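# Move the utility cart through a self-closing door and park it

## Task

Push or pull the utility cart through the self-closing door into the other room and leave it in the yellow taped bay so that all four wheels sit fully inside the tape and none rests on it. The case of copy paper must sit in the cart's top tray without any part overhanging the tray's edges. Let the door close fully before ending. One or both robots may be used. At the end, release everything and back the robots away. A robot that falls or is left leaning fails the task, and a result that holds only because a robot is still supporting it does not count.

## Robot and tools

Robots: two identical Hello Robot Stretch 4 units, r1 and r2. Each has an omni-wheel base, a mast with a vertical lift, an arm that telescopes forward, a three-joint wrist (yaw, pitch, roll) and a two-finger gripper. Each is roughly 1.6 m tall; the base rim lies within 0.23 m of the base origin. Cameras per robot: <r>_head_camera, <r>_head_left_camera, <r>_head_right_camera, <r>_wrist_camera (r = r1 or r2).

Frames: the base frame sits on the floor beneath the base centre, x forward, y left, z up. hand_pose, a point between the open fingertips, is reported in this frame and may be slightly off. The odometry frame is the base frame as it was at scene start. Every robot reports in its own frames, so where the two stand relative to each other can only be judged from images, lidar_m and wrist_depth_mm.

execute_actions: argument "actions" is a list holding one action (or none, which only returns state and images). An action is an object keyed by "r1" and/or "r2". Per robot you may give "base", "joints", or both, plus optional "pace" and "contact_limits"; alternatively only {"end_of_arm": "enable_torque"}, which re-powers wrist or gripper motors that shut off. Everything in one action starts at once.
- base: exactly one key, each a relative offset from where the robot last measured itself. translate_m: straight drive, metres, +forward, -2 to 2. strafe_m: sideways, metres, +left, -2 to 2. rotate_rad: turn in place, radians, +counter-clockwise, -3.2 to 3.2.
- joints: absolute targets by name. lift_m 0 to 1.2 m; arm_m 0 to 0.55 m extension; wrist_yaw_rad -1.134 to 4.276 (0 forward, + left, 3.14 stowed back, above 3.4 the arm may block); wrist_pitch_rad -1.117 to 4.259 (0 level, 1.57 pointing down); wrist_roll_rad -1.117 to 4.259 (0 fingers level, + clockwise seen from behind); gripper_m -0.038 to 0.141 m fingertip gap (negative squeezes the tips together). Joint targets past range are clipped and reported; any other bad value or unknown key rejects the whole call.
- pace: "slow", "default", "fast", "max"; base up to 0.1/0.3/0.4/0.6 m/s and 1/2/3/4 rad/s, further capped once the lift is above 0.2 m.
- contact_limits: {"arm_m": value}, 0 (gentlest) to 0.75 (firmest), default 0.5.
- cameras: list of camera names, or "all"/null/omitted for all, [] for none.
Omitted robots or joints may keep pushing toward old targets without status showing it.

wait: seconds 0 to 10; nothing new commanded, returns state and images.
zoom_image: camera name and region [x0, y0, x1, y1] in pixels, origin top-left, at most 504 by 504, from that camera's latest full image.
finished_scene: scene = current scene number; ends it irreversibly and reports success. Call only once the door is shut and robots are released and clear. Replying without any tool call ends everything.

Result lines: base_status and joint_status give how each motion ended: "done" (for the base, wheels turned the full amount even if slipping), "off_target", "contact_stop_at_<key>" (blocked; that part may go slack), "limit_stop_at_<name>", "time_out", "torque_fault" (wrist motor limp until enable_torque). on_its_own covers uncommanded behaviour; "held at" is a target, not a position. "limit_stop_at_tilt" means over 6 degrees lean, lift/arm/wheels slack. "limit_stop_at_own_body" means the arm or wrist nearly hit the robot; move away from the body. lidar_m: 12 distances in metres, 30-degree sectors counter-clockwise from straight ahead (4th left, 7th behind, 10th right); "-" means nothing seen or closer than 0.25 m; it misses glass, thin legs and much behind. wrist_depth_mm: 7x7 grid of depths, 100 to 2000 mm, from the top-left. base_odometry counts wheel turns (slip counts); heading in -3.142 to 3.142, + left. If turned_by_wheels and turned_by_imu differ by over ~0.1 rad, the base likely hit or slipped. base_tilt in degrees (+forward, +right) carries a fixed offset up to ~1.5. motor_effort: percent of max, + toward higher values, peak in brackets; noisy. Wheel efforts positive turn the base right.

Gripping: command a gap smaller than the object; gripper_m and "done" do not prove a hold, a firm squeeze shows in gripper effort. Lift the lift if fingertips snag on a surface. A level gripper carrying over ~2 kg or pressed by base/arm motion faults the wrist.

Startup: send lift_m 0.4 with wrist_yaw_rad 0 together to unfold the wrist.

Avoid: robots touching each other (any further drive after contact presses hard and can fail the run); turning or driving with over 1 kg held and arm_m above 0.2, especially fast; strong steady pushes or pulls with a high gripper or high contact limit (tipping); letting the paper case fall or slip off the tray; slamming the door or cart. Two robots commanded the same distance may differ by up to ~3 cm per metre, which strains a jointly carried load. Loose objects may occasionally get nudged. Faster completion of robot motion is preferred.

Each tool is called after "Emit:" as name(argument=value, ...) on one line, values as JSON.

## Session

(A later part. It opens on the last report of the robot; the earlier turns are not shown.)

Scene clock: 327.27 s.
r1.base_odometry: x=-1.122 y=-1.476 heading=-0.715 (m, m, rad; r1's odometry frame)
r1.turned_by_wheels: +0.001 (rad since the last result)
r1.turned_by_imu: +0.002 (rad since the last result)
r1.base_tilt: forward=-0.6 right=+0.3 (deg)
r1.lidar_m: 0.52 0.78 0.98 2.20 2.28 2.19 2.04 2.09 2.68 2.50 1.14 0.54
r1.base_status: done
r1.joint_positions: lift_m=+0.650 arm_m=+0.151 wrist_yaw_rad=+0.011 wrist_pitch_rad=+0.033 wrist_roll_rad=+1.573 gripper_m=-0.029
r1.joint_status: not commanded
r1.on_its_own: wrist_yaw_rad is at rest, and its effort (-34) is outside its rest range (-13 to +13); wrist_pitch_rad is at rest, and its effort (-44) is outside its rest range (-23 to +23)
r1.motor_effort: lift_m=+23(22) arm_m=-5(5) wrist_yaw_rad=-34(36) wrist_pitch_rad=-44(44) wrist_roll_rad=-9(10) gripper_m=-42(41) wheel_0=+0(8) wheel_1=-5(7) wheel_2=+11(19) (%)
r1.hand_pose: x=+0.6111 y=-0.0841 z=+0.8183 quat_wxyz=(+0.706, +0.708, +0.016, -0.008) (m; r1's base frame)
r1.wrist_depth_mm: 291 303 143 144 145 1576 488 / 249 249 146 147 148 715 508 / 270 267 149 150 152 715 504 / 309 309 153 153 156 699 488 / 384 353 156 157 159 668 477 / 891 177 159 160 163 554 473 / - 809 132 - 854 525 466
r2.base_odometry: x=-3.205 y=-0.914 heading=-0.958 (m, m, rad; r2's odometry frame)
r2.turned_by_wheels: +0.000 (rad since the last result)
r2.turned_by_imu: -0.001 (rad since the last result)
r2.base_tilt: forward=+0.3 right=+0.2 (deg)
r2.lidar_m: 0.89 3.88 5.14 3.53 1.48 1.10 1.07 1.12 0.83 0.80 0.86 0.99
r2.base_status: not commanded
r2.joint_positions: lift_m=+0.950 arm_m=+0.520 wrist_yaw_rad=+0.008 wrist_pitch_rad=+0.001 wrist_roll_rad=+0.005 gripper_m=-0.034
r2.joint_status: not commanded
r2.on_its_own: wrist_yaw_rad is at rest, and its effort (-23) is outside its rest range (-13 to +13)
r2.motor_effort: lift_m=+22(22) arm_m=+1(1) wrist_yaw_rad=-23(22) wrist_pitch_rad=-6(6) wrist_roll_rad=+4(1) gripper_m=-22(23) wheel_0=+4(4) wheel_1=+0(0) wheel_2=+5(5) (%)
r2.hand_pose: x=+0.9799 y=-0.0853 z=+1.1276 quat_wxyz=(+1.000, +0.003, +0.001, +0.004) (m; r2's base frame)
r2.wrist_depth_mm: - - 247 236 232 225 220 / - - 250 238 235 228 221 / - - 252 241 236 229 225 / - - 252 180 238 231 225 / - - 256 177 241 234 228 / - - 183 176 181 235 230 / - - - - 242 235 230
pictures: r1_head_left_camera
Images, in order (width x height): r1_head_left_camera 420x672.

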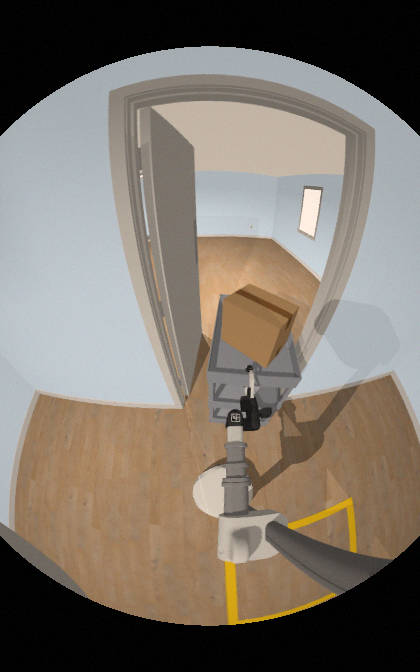

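Emit:
execute_actions(actions=[{"r1":{"base":{"translate_m":-0.7},"pace":"slow"}}], cameras=["r1_head_left_camera","r1_head_camera"])

Scene clock: 339.70 s.
r1.base_odometry: x=-1.650 y=-1.018 heading=-0.714 (m, m, rad; r1's odometry frame)
r1.turned_by_wheels: +0.001 (rad since the last result)
r1.turned_by_imu: +0.004 (rad since the last result)
r1.base_tilt: forward=-0.6 right=+0.3 (deg)
r1.lidar_m: 0.51 1.44 1.92 2.16 2.08 1.42 1.35 1.38 1.84 2.56 2.22 0.55
r1.base_status: done
r1.joint_positions: lift_m=+0.650 arm_m=+0.151 wrist_yaw_rad=+0.015 wrist_pitch_rad=+0.033 wrist_roll_rad=+1.575 gripper_m=-0.029
r1.joint_status: not commanded
r1.on_its_own: wrist_yaw_rad is at rest, and its effort (-42) is outside its rest range (-13 to +13); wrist_pitch_rad is at rest, and its effort (-44) is outside its rest range (-23 to +23); wrist_roll_rad is at rest, and its effort (-14) is outside its rest range (-13 to +13)
r1.motor_effort: lift_m=+22(22) arm_m=-5(5) wrist_yaw_rad=-42(45) wrist_pitch_rad=-44(45) wrist_roll_rad=-14(15) gripper_m=-38(43) wheel_0=+2(3) wheel_1=-3(8) wheel_2=+14(20) (%)
r1.hand_pose: x=+0.6114 y=-0.0832 z=+0.8183 quat_wxyz=(+0.706, +0.708, +0.017, -0.007) (m; r1's base frame)
r1.wrist_depth_mm: 1118 1042 165 166 168 1118 436 / 298 307 164 165 167 691 488 / 270 270 163 164 166 691 496 / 298 300 162 163 165 683 488 / 336 325 161 162 165 668 477 / 370 177 160 162 172 564 477 / - 427 132 - 1098 554 466
r2.base_odometry: x=-3.205 y=-0.914 heading=-0.958 (m, m, rad; r2's odometry frame)
r2.turned_by_wheels: +0.000 (rad since the last result)
r2.turned_by_imu: -0.003 (rad since the last result)
r2.base_tilt: forward=+0.4 right=+0.1 (deg)
r2.lidar_m: 0.90 3.87 5.12 3.53 1.46 1.09 1.06 1.12 0.83 0.78 0.83 0.97
r2.base_status: not commanded
r2.joint_positions: lift_m=+0.950 arm_m=+0.520 wrist_yaw_rad=+0.008 wrist_pitch_rad=+0.001 wrist_roll_rad=+0.005 gripper_m=-0.034
r2.joint_status: not commanded
r2.on_its_own: wrist_yaw_rad is at rest, and its effort (-21) is outside its rest range (-13 to +13)
r2.motor_effort: lift_m=+22(22) arm_m=+1(1) wrist_yaw_rad=-21(23) wrist_pitch_rad=-6(7) wrist_roll_rad=+0(2) gripper_m=-24(23) wheel_0=+4(4) wheel_1=+0(0) wheel_2=+5(5) (%)
r2.hand_pose: x=+0.9799 y=-0.0853 z=+1.1276 quat_wxyz=(+1.000, +0.003, +0.001, +0.004) (m; r2's base frame)
r2.wrist_depth_mm: - - 248 237 233 225 220 / - - 250 238 234 227 222 / - - 251 241 236 230 224 / - - 253 179 236 231 226 / - - 255 177 240 233 227 / - - 182 176 183 234 230 / - - - - 243 236 231
pictures: r1_head_camera, r1_head_left_camera
Images, in order (width x height): r1_head_camera 420x560, r1_head_left_camera 420x672.

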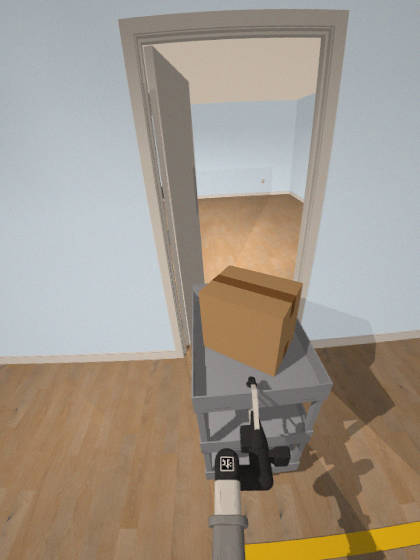

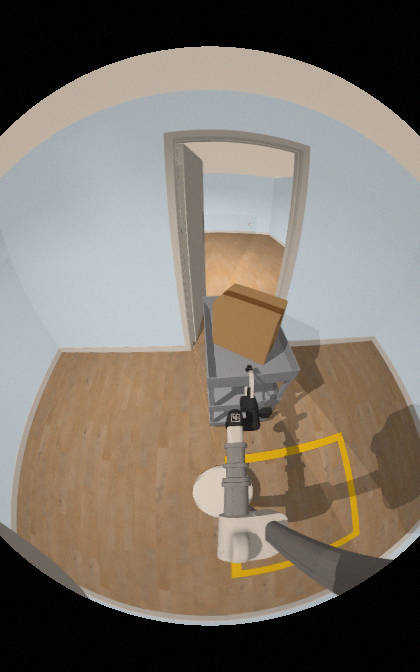

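Emit:
execute_actions(actions=[{"r1":{"base":{"translate_m":-0.35},"pace":"slow"}}], cameras=["r1_head_left_camera"])

Emit:
execute_actions(actions=[{"r2":{"joints":{"gripper_m":0.09}},"r1":{"joints":{"gripper_m":0.14}}}], cameras=[])

Emit:
execute_actions(actions=[{"r2":{"joints":{"arm_m":0.0},"base":{"translate_m":-0.6}},"r1":{"joints":{"arm_m":0.0,"lift_m":0.9}}}], cameras=["r1_head_camera","r1_wrist_camera"])

Scene clock: 353.53 s.
r1.base_odometry: x=-1.915 y=-0.789 heading=-0.713 (m, m, rad; r1's odometry frame)
r1.turned_by_wheels: +0.001 (rad since the last result)
r1.turned_by_imu: +0.002 (rad since the last result)
r1.base_tilt: forward=-0.7 right=+0.2 (deg)
r1.lidar_m: 0.49 1.82 2.27 2.14 1.52 1.06 0.99 1.03 1.37 2.59 2.63 0.59
r1.base_status: done
r1.joint_positions: lift_m=+0.650 arm_m=+0.151 wrist_yaw_rad=+0.016 wrist_pitch_rad=+0.033 wrist_roll_rad=+1.576 gripper_m=-0.029
r1.joint_status: not commanded
r1.on_its_own: wrist_yaw_rad is at rest, and its effort (-47) is outside its rest range (-13 to +13); wrist_pitch_rad is at rest, and its effort (-43) is outside its rest range (-23 to +23); wrist_roll_rad is at rest, and its effort (-17) is outside its rest range (-13 to +13)
r1.motor_effort: lift_m=+22(22) arm_m=-5(5) wrist_yaw_rad=-47(50) wrist_pitch_rad=-43(44) wrist_roll_rad=-17(17) gripper_m=-39(43) wheel_0=+0(2) wheel_1=-4(6) wheel_2=+16(20) (%)
r1.hand_pose: x=+0.6115 y=-0.0828 z=+0.8184 quat_wxyz=(+0.705, +0.709, +0.017, -0.006) (m; r1's base frame)
r1.wrist_depth_mm: 1397 1430 177 177 181 1499 1205 / 351 368 173 174 178 1430 469 / 274 278 170 171 173 661 496 / 297 298 166 168 171 676 492 / 325 317 163 165 768 668 477 / 349 177 160 162 172 559 473 / - 394 132 - 723 621 466
r2.base_odometry: x=-3.205 y=-0.914 heading=-0.958 (m, m, rad; r2's odometry frame)
r2.turned_by_wheels: +0.000 (rad since the last result)
r2.turned_by_imu: -0.002 (rad since the last result)
r2.base_tilt: forward=+0.4 right=+0.2 (deg)
r2.lidar_m: 0.91 3.88 5.13 3.52 1.44 1.10 1.06 1.10 0.84 0.82 0.87 0.97
r2.base_status: not commanded
r2.joint_positions: lift_m=+0.950 arm_m=+0.520 wrist_yaw_rad=+0.008 wrist_pitch_rad=+0.001 wrist_roll_rad=+0.005 gripper_m=-0.034
r2.joint_status: not commanded
r2.on_its_own: wrist_yaw_rad is at rest, and its effort (-23) is outside its rest range (-13 to +13)
r2.motor_effort: lift_m=+22(22) arm_m=+1(1) wrist_yaw_rad=-23(24) wrist_pitch_rad=-7(7) wrist_roll_rad=+2(1) gripper_m=-24(23) wheel_0=+4(4) wheel_1=+0(0) wheel_2=+5(5) (%)
r2.hand_pose: x=+0.9799 y=-0.0853 z=+1.1276 quat_wxyz=(+1.000, +0.003, +0.001, +0.004) (m; r2's base frame)
r2.wrist_depth_mm: - - 247 237 232 225 221 / - - 248 238 235 227 223 / - - 251 241 236 229 224 / - - 254 179 239 230 226 / - - 256 177 240 234 228 / - - 182 176 182 235 229 / - - - - 242 235 232
pictures: r1_head_left_camera
Images, in order (width x height): r1_head_left_camera 420x672.

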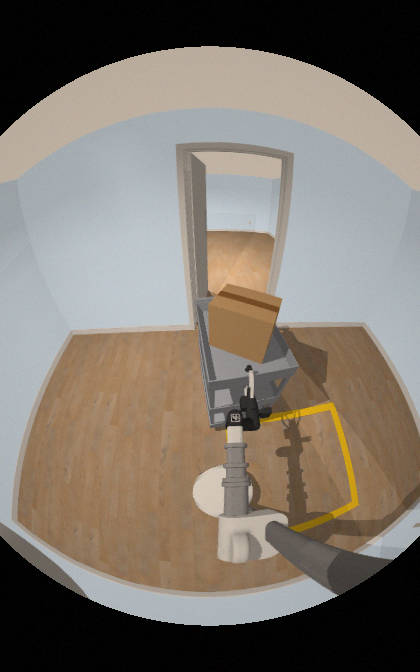

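Scene clock: 356.10 s.
r1.base_odometry: x=-1.915 y=-0.789 heading=-0.713 (m, m, rad; r1's odometry frame)
r1.turned_by_wheels: +0.000 (rad since the last result)
r1.turned_by_imu: -0.002 (rad since the last result)
r1.base_tilt: forward=-0.7 right=+0.3 (deg)
r1.lidar_m: 0.50 1.81 2.26 2.14 1.53 1.06 1.00 1.03 1.37 2.59 2.64 0.59
r1.base_status: not commanded
r1.joint_positions: lift_m=+0.650 arm_m=+0.150 wrist_yaw_rad=-0.002 wrist_pitch_rad=+0.022 wrist_roll_rad=+1.570 gripper_m=+0.140
r1.joint_status: all done
r1.motor_effort: lift_m=+22(23) arm_m=-1(5) wrist_yaw_rad=+4(48) wrist_pitch_rad=-11(43) wrist_roll_rad=-1(17) gripper_m=-1(40) wheel_0=+2(3) wheel_1=-3(4) wheel_2=+6(16) (%)
r1.hand_pose: x=+0.6094 y=-0.0880 z=+0.8216 quat_wxyz=(+0.707, +0.707, +0.007, -0.008) (m; r1's base frame)
r1.wrist_depth_mm: 1464 1430 1464 207 211 1499 1255 / 1499 469 424 203 206 1499 477 / 303 306 300 197 202 683 512 / 322 322 194 193 197 715 504 / 355 336 189 189 809 654 496 / 904 375 182 183 192 580 488 / 1397 415 181 - 732 609 480
r2.base_odometry: x=-3.205 y=-0.914 heading=-0.958 (m, m, rad; r2's odometry frame)
r2.turned_by_wheels: -0.001 (rad since the last result)
r2.turned_by_imu: -0.001 (rad since the last result)
r2.base_tilt: forward=+0.2 right=+0.2 (deg)
r2.lidar_m: 1.42 3.88 5.13 3.51 1.47 1.11 1.07 1.10 0.84 0.81 0.86 1.20
r2.base_status: not commanded
r2.joint_positions: lift_m=+0.950 arm_m=+0.520 wrist_yaw_rad=+0.000 wrist_pitch_rad=+0.001 wrist_roll_rad=+0.005 gripper_m=+0.090
r2.joint_status: all done
r2.motor_effort: lift_m=+22(22) arm_m=+1(1) wrist_yaw_rad=-1(22) wrist_pitch_rad=-6(6) wrist_roll_rad=+1(3) gripper_m=-2(22) wheel_0=+2(4) wheel_1=+0(0) wheel_2=+1(5) (%)
r2.hand_pose: x=+0.9793 y=-0.0873 z=+1.1276 quat_wxyz=(+1.000, +0.003, +0.001, +0.000) (m; r2's base frame)
r2.wrist_depth_mm: - - - - 732 615 544 / - - - - 750 627 554 / - - - - 759 634 559 / - - - - - 647 569 / - - - - 676 654 569 / - - 215 - 723 654 574 / - - - - - 654 591
pictures: none
No camera images: the call's "cameras" was empty. Leave "cameras" out to get every camera's image.

Scene clock: 359.60 s.
r1.base_odometry: x=-1.915 y=-0.789 heading=-0.713 (m, m, rad; r1's odometry frame)
r1.turned_by_wheels: +0.000 (rad since the last result)
r1.turned_by_imu: -0.001 (rad since the last result)
r1.base_tilt: forward=-0.7 right=+0.3 (deg)
r1.lidar_m: 0.50 1.81 2.27 2.14 1.54 1.07 0.98 1.02 1.37 2.59 2.65 0.57
r1.base_status: not commanded
r1.joint_positions: lift_m=+0.900 arm_m=+0.001 wrist_yaw_rad=+0.000 wrist_pitch_rad=+0.021 wrist_roll_rad=+1.570 gripper_m=+0.140
r1.joint_status: all done
r1.motor_effort: lift_m=+22(24) arm_m=-5(6) wrist_yaw_rad=-1(5) wrist_pitch_rad=-7(13) wrist_roll_rad=-1(1) gripper_m=-1(0) wheel_0=+3(3) wheel_1=-3(2) wheel_2=+6(6) (%)
r1.hand_pose: x=+0.4602 y=-0.0874 z=+1.0720 quat_wxyz=(+0.707, +0.707, +0.007, -0.007) (m; r1's base frame)
r1.wrist_depth_mm: 1618 1618 1618 1661 1618 1661 379 / 1618 1618 1618 1618 1618 539 368 / 1576 1756 1756 615 559 544 357 / 1576 1708 1708 484 473 466 351 / 1537 1661 1708 530 496 500 343 / 1537 1618 1618 544 535 484 334 / 1576 1576 1618 - 683 488 329
r2.base_odometry: x=-3.550 y=-0.423 heading=-0.958 (m, m, rad; r2's odometry frame)
r2.turned_by_wheels: +0.000 (rad since the last result)
r2.turned_by_imu: +0.001 (rad since the last result)
r2.base_tilt: forward=+0.1 right=+0.1 (deg)
r2.lidar_m: 3.93 4.51 5.12 1.53 0.65 0.47 0.46 0.47 0.74 0.78 0.84 1.20
r2.base_status: done
r2.joint_positions: lift_m=+0.950 arm_m=+0.001 wrist_yaw_rad=+0.000 wrist_pitch_rad=+0.001 wrist_roll_rad=+0.005 gripper_m=+0.090
r2.joint_status: all done
r2.motor_effort: lift_m=+22(22) arm_m=-5(4) wrist_yaw_rad=-2(2) wrist_pitch_rad=-7(8) wrist_roll_rad=+2(4) gripper_m=-2(2) wheel_0=+1(3) wheel_1=+1(3) wheel_2=-2(8) (%)
r2.hand_pose: x=+0.4608 y=-0.0875 z=+1.1275 quat_wxyz=(+1.000, +0.003, +0.001, +0.000) (m; r2's base frame)
r2.wrist_depth_mm: - - - - - 1308 976 / - - - - - 1366 960 / - - - - - 1430 976 / - - - - - 1397 1008 / - - - - - 1499 1025 / - - 214 - - 1430 1060 / - - - - - 1464 1118
pictures: r1_head_camera, r1_wrist_camera
Images, in order (width x height): r1_head_camera 420x560, r1_wrist_camera 616x392.

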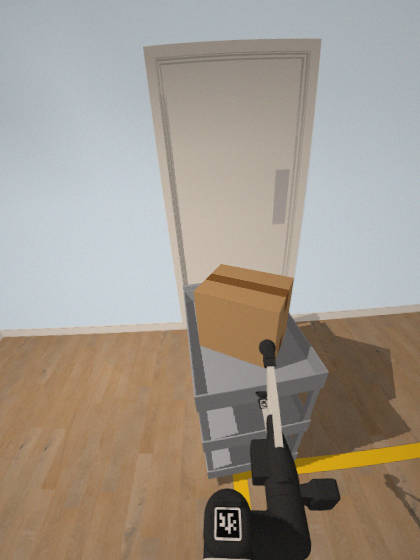

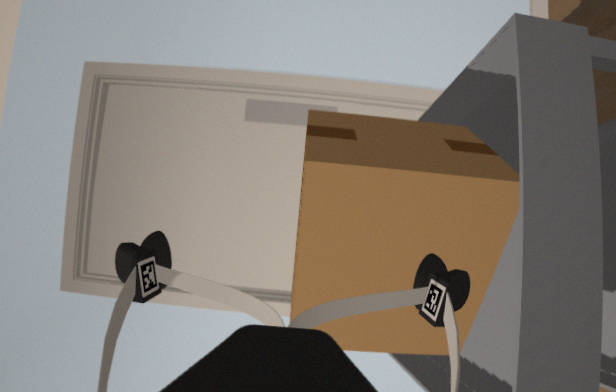

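Emit:
execute_actions(actions=[{"r1":{"joints":{"wrist_roll_rad":0.0,"gripper_m":0.0,"lift_m":0.84}}}], cameras=[])

Emit:
execute_actions(actions=[{"r1":{"joints":{"arm_m":0.52},"pace":"slow"}}], cameras=["r1_head_camera","r1_wrist_camera"])

Scene clock: 373.47 s.
r1.base_odometry: x=-1.915 y=-0.789 heading=-0.713 (m, m, rad; r1's odometry frame)
r1.turned_by_wheels: +0.000 (rad since the last result)
r1.turned_by_imu: -0.002 (rad since the last result)
r1.base_tilt: forward=-0.7 right=+0.2 (deg)
r1.lidar_m: 0.51 1.81 2.27 2.12 1.53 1.07 0.99 1.03 1.36 2.58 2.64 0.58
r1.base_status: not commanded
r1.joint_positions: lift_m=+0.840 arm_m=+0.001 wrist_yaw_rad=+0.000 wrist_pitch_rad=+0.021 wrist_roll_rad=+0.000 gripper_m=+0.000
r1.joint_status: all done
r1.motor_effort: lift_m=+16(17) arm_m=-5(5) wrist_yaw_rad=-1(1) wrist_pitch_rad=-7(7) wrist_roll_rad=-1(7) gripper_m=-5(9) wheel_0=+3(3) wheel_1=-3(2) wheel_2=+6(6) (%)
r1.hand_pose: x=+0.4602 y=-0.0874 z=+1.0125 quat_wxyz=(+1.000, +0.000, +0.010, +0.000) (m; r1's base frame)
r1.wrist_depth_mm: 1499 1537 1618 1618 1661 1618 1661 / 1464 1576 1618 1618 1708 1661 1708 / 1499 1537 1618 1708 1708 1708 1708 / 1499 1576 535 488 1708 1708 1808 / 1537 1537 539 462 1661 1708 1808 / 1499 661 190 196 597 1708 1756 / 1576 477 554 - 549 1808 1708
r2.base_odometry: x=-3.550 y=-0.423 heading=-0.958 (m, m, rad; r2's odometry frame)
r2.turned_by_wheels: +0.000 (rad since the last result)
r2.turned_by_imu: -0.001 (rad since the last result)
r2.base_tilt: forward=+0.4 right=+0.1 (deg)
r2.lidar_m: 3.87 4.52 5.17 1.55 0.65 0.46 0.46 0.48 0.71 0.78 0.84 1.18
r2.base_status: not commanded
r2.joint_positions: lift_m=+0.950 arm_m=+0.001 wrist_yaw_rad=+0.000 wrist_pitch_rad=+0.001 wrist_roll_rad=+0.005 gripper_m=+0.090
r2.joint_status: not commanded
r2.motor_effort: lift_m=+22(22) arm_m=-4(5) wrist_yaw_rad=-2(1) wrist_pitch_rad=-5(6) wrist_roll_rad=+4(0) gripper_m=-4(4) wheel_0=+1(1) wheel_1=+1(1) wheel_2=-2(2) (%)
r2.hand_pose: x=+0.4608 y=-0.0875 z=+1.1275 quat_wxyz=(+1.000, +0.003, +0.001, +0.000) (m; r2's base frame)
r2.wrist_depth_mm: - - - - - 1366 960 / - - - - - 1366 960 / - - - - - 1430 976 / - - - - - 1464 991 / - - - - - 1537 1042 / - - 215 - - 1397 1042 / - - - - - 1464 1118
pictures: none
No camera images: the call's "cameras" was empty. Leave "cameras" out to get every camera's image.

Scene clock: 379.93 s.
r1.base_odometry: x=-1.915 y=-0.789 heading=-0.713 (m, m, rad; r1's odometry frame)
r1.turned_by_wheels: +0.000 (rad since the last result)
r1.turned_by_imu: +0.005 (rad since the last result)
r1.base_tilt: forward=-0.6 right=+0.3 (deg)
r1.lidar_m: 0.72 1.83 2.28 2.13 1.52 1.07 0.99 1.04 1.38 2.56 2.65 0.82
r1.base_status: not commanded
r1.joint_positions: lift_m=+0.840 arm_m=+0.519 wrist_yaw_rad=-0.003 wrist_pitch_rad=+0.021 wrist_roll_rad=+0.000 gripper_m=+0.000
r1.joint_status: all done
r1.motor_effort: lift_m=+16(16) arm_m=+7(14) wrist_yaw_rad=+7(29) wrist_pitch_rad=-7(8) wrist_roll_rad=-1(1) gripper_m=-7(5) wheel_0=+5(5) wheel_1=+2(2) wheel_2=-2(6) (%)
r1.hand_pose: x=+0.9779 y=-0.0883 z=+1.0125 quat_wxyz=(+1.000, +0.000, +0.010, -0.001) (m; r1's base frame)
r1.wrist_depth_mm: 976 1008 1098 1118 1160 1098 1138 / 991 1025 1118 1138 1160 1118 1138 / 1025 1025 1160 1138 1182 1118 1138 / 1025 1008 262 241 224 210 1160 / 1042 1042 260 229 220 201 191 / 1025 1025 191 195 213 201 190 / 1042 285 267 - 220 202 -
r2.base_odometry: x=-3.550 y=-0.423 heading=-0.958 (m, m, rad; r2's odometry frame)
r2.turned_by_wheels: +0.000 (rad since the last result)
r2.turned_by_imu: -0.002 (rad since the last result)
r2.base_tilt: forward=+0.3 right=+0.2 (deg)
r2.lidar_m: 3.93 4.51 5.15 1.55 0.64 0.47 0.46 0.47 0.70 0.76 0.81 1.20
r2.base_status: not commanded
r2.joint_positions: lift_m=+0.950 arm_m=+0.001 wrist_yaw_rad=+0.000 wrist_pitch_rad=+0.001 wrist_roll_rad=+0.005 gripper_m=+0.090
r2.joint_status: not commanded
r2.motor_effort: lift_m=+22(22) arm_m=-5(5) wrist_yaw_rad=+0(1) wrist_pitch_rad=-7(6) wrist_roll_rad=+3(1) gripper_m=-2(3) wheel_0=+1(1) wheel_1=+1(1) wheel_2=-2(2) (%)
r2.hand_pose: x=+0.4608 y=-0.0875 z=+1.1275 quat_wxyz=(+1.000, +0.003, +0.001, +0.000) (m; r2's base frame)
r2.wrist_depth_mm: - - - - - 1336 976 / - - - - - 1397 960 / - - - - - 1397 991 / - - - - - 1464 1008 / - - - - - 1499 1042 / - - 214 - - 1430 1042 / - - - - - 1464 1118
pictures: r1_head_camera, r1_wrist_camera
Images, in order (width x height): r1_head_camera 420x560, r1_wrist_camera 616x392.

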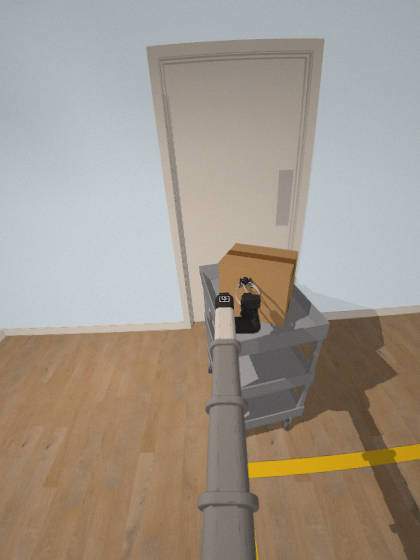

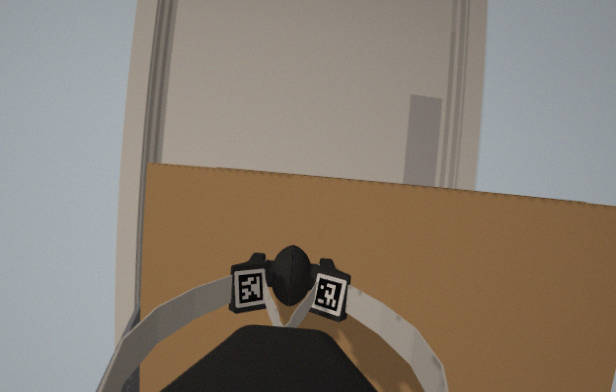

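Emit:
execute_actions(actions=[{"r1":{"joints":{"arm_m":0.36}}}], cameras=[])

Emit:
execute_actions(actions=[{"r1":{"base":{"strafe_m":-0.13},"pace":"slow"}}], cameras=[])

Emit:
execute_actions(actions=[{"r1":{"joints":{"arm_m":0.52},"pace":"slow"}}], cameras=["r1_head_camera","r1_wrist_camera"])

Emit:
zoom_image(camera="r1_head_camera", region=[150,210,370,440])

Scene clock: 387.77 s.
r1.base_odometry: x=-1.915 y=-0.789 heading=-0.713 (m, m, rad; r1's odometry frame)
r1.turned_by_wheels: +0.000 (rad since the last result)
r1.turned_by_imu: -0.002 (rad since the last result)
r1.base_tilt: forward=-0.6 right=+0.2 (deg)
r1.lidar_m: 0.73 1.80 2.25 2.14 1.54 1.06 1.00 1.03 1.38 2.57 2.63 0.81
r1.base_status: not commanded
r1.joint_positions: lift_m=+0.840 arm_m=+0.361 wrist_yaw_rad=+0.000 wrist_pitch_rad=+0.021 wrist_roll_rad=+0.000 gripper_m=+0.000
r1.joint_status: all done
r1.motor_effort: lift_m=+16(16) arm_m=-5(7) wrist_yaw_rad=+0(8) wrist_pitch_rad=-7(7) wrist_roll_rad=+0(0) gripper_m=-9(9) wheel_0=+5(5) wheel_1=+2(2) wheel_2=-2(2) (%)
r1.hand_pose: x=+0.8201 y=-0.0874 z=+1.0125 quat_wxyz=(+1.000, +0.000, +0.010, +0.000) (m; r1's base frame)
r1.wrist_depth_mm: 1138 1160 1255 1308 1308 1255 1281 / 1160 1182 1255 1308 1281 1255 1308 / 1160 1160 1281 1308 1336 1281 1336 / 1160 1229 436 402 373 1281 1336 / 1182 1205 433 384 364 345 1308 / 1205 1205 190 196 353 1308 1336 / 1205 517 445 - 368 484 1366
r2.base_odometry: x=-3.550 y=-0.423 heading=-0.958 (m, m, rad; r2's odometry frame)
r2.turned_by_wheels: +0.000 (rad since the last result)
r2.turned_by_imu: -0.001 (rad since the last result)
r2.base_tilt: forward=+0.2 right=+0.1 (deg)
r2.lidar_m: 3.88 4.51 5.14 1.57 0.63 0.47 0.46 0.49 0.72 0.78 0.82 1.21
r2.base_status: not commanded
r2.joint_positions: lift_m=+0.950 arm_m=+0.001 wrist_yaw_rad=+0.000 wrist_pitch_rad=+0.001 wrist_roll_rad=+0.005 gripper_m=+0.090
r2.joint_status: not commanded
r2.motor_effort: lift_m=+22(22) arm_m=-4(5) wrist_yaw_rad=+0(0) wrist_pitch_rad=-8(7) wrist_roll_rad=+3(2) gripper_m=-4(3) wheel_0=+1(1) wheel_1=+2(1) wheel_2=-2(2) (%)
r2.hand_pose: x=+0.4608 y=-0.0875 z=+1.1275 quat_wxyz=(+1.000, +0.003, +0.001, +0.000) (m; r2's base frame)
r2.wrist_depth_mm: - - - - - 1336 976 / - - - - - 1397 960 / - - - - - 1366 976 / - - - - - 1430 1008 / - - - - - 1499 1042 / - - 213 - - 1397 1060 / - - - - - 1464 1098
pictures: none
No camera images: the call's "cameras" was empty. Leave "cameras" out to get every camera's image.

Scene clock: 390.20 s.
r1.base_odometry: x=-2.000 y=-0.887 heading=-0.713 (m, m, rad; r1's odometry frame)
r1.turned_by_wheels: +0.000 (rad since the last result)
r1.turned_by_imu: -0.001 (rad since the last result)
r1.base_tilt: forward=-0.7 right=+0.2 (deg)
r1.lidar_m: 0.74 1.79 2.39 2.27 1.53 1.04 0.99 1.03 1.36 2.45 2.50 0.84
r1.base_status: done
r1.joint_positions: lift_m=+0.840 arm_m=+0.361 wrist_yaw_rad=+0.000 wrist_pitch_rad=+0.021 wrist_roll_rad=+0.000 gripper_m=+0.000
r1.joint_status: not commanded
r1.motor_effort: lift_m=+16(16) arm_m=-5(4) wrist_yaw_rad=-1(0) wrist_pitch_rad=-7(7) wrist_roll_rad=-1(1) gripper_m=-6(8) wheel_0=+6(5) wheel_1=-6(9) wheel_2=+0(2) (%)
r1.hand_pose: x=+0.8201 y=-0.0874 z=+1.0125 quat_wxyz=(+1.000, +0.000, +0.010, +0.000) (m; r1's base frame)
r1.wrist_depth_mm: 1160 1160 1281 1308 1308 1281 1281 / 1160 1182 1255 1281 1281 1308 1255 / 1182 1205 1336 1308 1308 1336 1308 / 1205 418 373 345 1281 1308 1336 / 1205 421 375 332 1229 1336 1366 / 1205 421 190 196 1281 1366 1366 / 459 410 382 - 492 1336 1366
r2.base_odometry: x=-3.550 y=-0.423 heading=-0.958 (m, m, rad; r2's odometry frame)
r2.turned_by_wheels: +0.000 (rad since the last result)
r2.turned_by_imu: -0.001 (rad since the last result)
r2.base_tilt: forward=+0.3 right=+0.2 (deg)
r2.lidar_m: 3.88 4.52 5.16 1.56 0.62 0.45 0.46 0.49 0.71 0.77 0.83 1.20
r2.base_status: not commanded
r2.joint_positions: lift_m=+0.950 arm_m=+0.001 wrist_yaw_rad=+0.000 wrist_pitch_rad=+0.001 wrist_roll_rad=+0.005 gripper_m=+0.090
r2.joint_status: not commanded
r2.motor_effort: lift_m=+22(22) arm_m=-5(5) wrist_yaw_rad=-1(1) wrist_pitch_rad=-8(6) wrist_roll_rad=+2(1) gripper_m=-4(1) wheel_0=+1(1) wheel_1=+1(1) wheel_2=-2(2) (%)
r2.hand_pose: x=+0.4608 y=-0.0875 z=+1.1275 quat_wxyz=(+1.000, +0.003, +0.001, +0.000) (m; r2's base frame)
r2.wrist_depth_mm: - - - - - 1308 960 / - - - - - 1366 976 / - - - - - 1430 991 / - - - - - 1464 1008 / - - - - - 1464 1025 / - - 214 - - 1430 1060 / - - - - - 1464 1118
pictures: none
No camera images: the call's "cameras" was empty. Leave "cameras" out to get every camera's image.

Scene clock: 393.07 s.
r1.base_odometry: x=-2.000 y=-0.887 heading=-0.713 (m, m, rad; r1's odometry frame)
r1.turned_by_wheels: +0.000 (rad since the last result)
r1.turned_by_imu: +0.000 (rad since the last result)
r1.base_tilt: forward=-0.7 right=+0.3 (deg)
r1.lidar_m: 0.76 1.82 2.40 2.26 1.52 1.05 0.97 1.02 1.36 2.46 2.51 0.88
r1.base_status: not commanded
r1.joint_positions: lift_m=+0.840 arm_m=+0.519 wrist_yaw_rad=-0.003 wrist_pitch_rad=+0.021 wrist_roll_rad=+0.000 gripper_m=+0.000
r1.joint_status: all done
r1.motor_effort: lift_m=+16(16) arm_m=+7(11) wrist_yaw_rad=+9(29) wrist_pitch_rad=-6(7) wrist_roll_rad=-1(1) gripper_m=-6(7) wheel_0=+6(6) wheel_1=+0(6) wheel_2=-3(4) (%)
r1.hand_pose: x=+0.9778 y=-0.0884 z=+1.0125 quat_wxyz=(+1.000, +0.000, +0.010, -0.002) (m; r1's base frame)
r1.wrist_depth_mm: 1008 1078 1118 1138 1182 1118 1118 / 1008 1098 1098 1138 1118 1098 1138 / 1008 1118 1118 1160 1160 1118 1160 / 306 281 257 239 226 1138 1138 / 307 282 258 230 224 1160 1182 / 310 283 190 196 223 1138 1138 / 309 277 264 - 226 1205 1182
r2.base_odometry: x=-3.550 y=-0.423 heading=-0.958 (m, m, rad; r2's odometry frame)
r2.turned_by_wheels: +0.000 (rad since the last result)
r2.turned_by_imu: -0.001 (rad since the last result)
r2.base_tilt: forward=+0.3 right=+0.1 (deg)
r2.lidar_m: 3.89 4.52 5.16 1.55 0.65 0.48 0.45 0.49 0.72 0.78 0.85 1.19
r2.base_status: not commanded
r2.joint_positions: lift_m=+0.950 arm_m=+0.001 wrist_yaw_rad=+0.000 wrist_pitch_rad=+0.001 wrist_roll_rad=+0.005 gripper_m=+0.090
r2.joint_status: not commanded
r2.motor_effort: lift_m=+22(22) arm_m=-5(5) wrist_yaw_rad=-1(1) wrist_pitch_rad=-8(9) wrist_roll_rad=+1(2) gripper_m=-3(2) wheel_0=+1(1) wheel_1=+1(1) wheel_2=-2(2) (%)
r2.hand_pose: x=+0.4608 y=-0.0875 z=+1.1275 quat_wxyz=(+1.000, +0.003, +0.001, +0.000) (m; r2's base frame)
r2.wrist_depth_mm: - - - - - 1308 960 / - - - - - 1397 960 / - - - - - 1430 991 / - - - - - 1464 991 / - - - - - 1499 1025 / - - 214 - - 1430 1060 / - - - - - 1430 1098
pictures: r1_head_camera, r1_wrist_camera
Images, in order (width x height): r1_head_camera 420x560, r1_wrist_camera 616x392.

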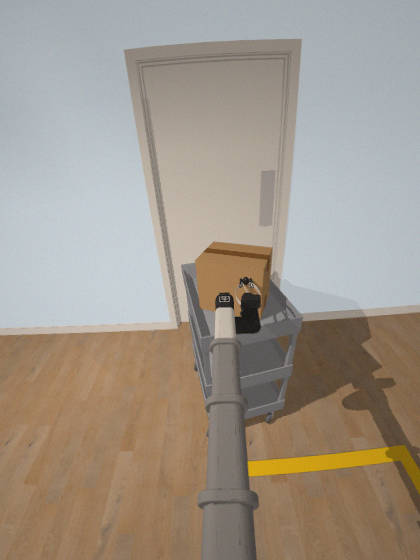

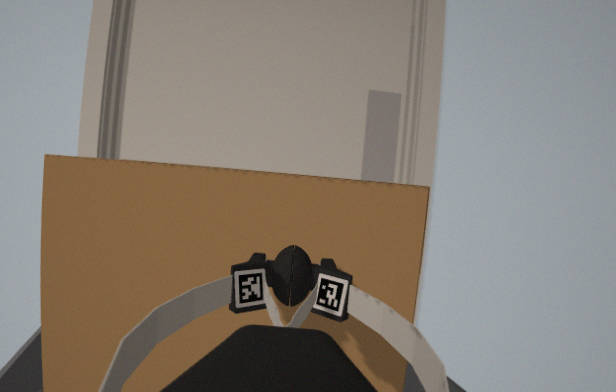

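Region (150, 210, 370, 440) of r1_head_camera's 420x560 image, scaled by 2.191, with more detail than that image has; it fills the left 482 columns of this view, and the rest is white.

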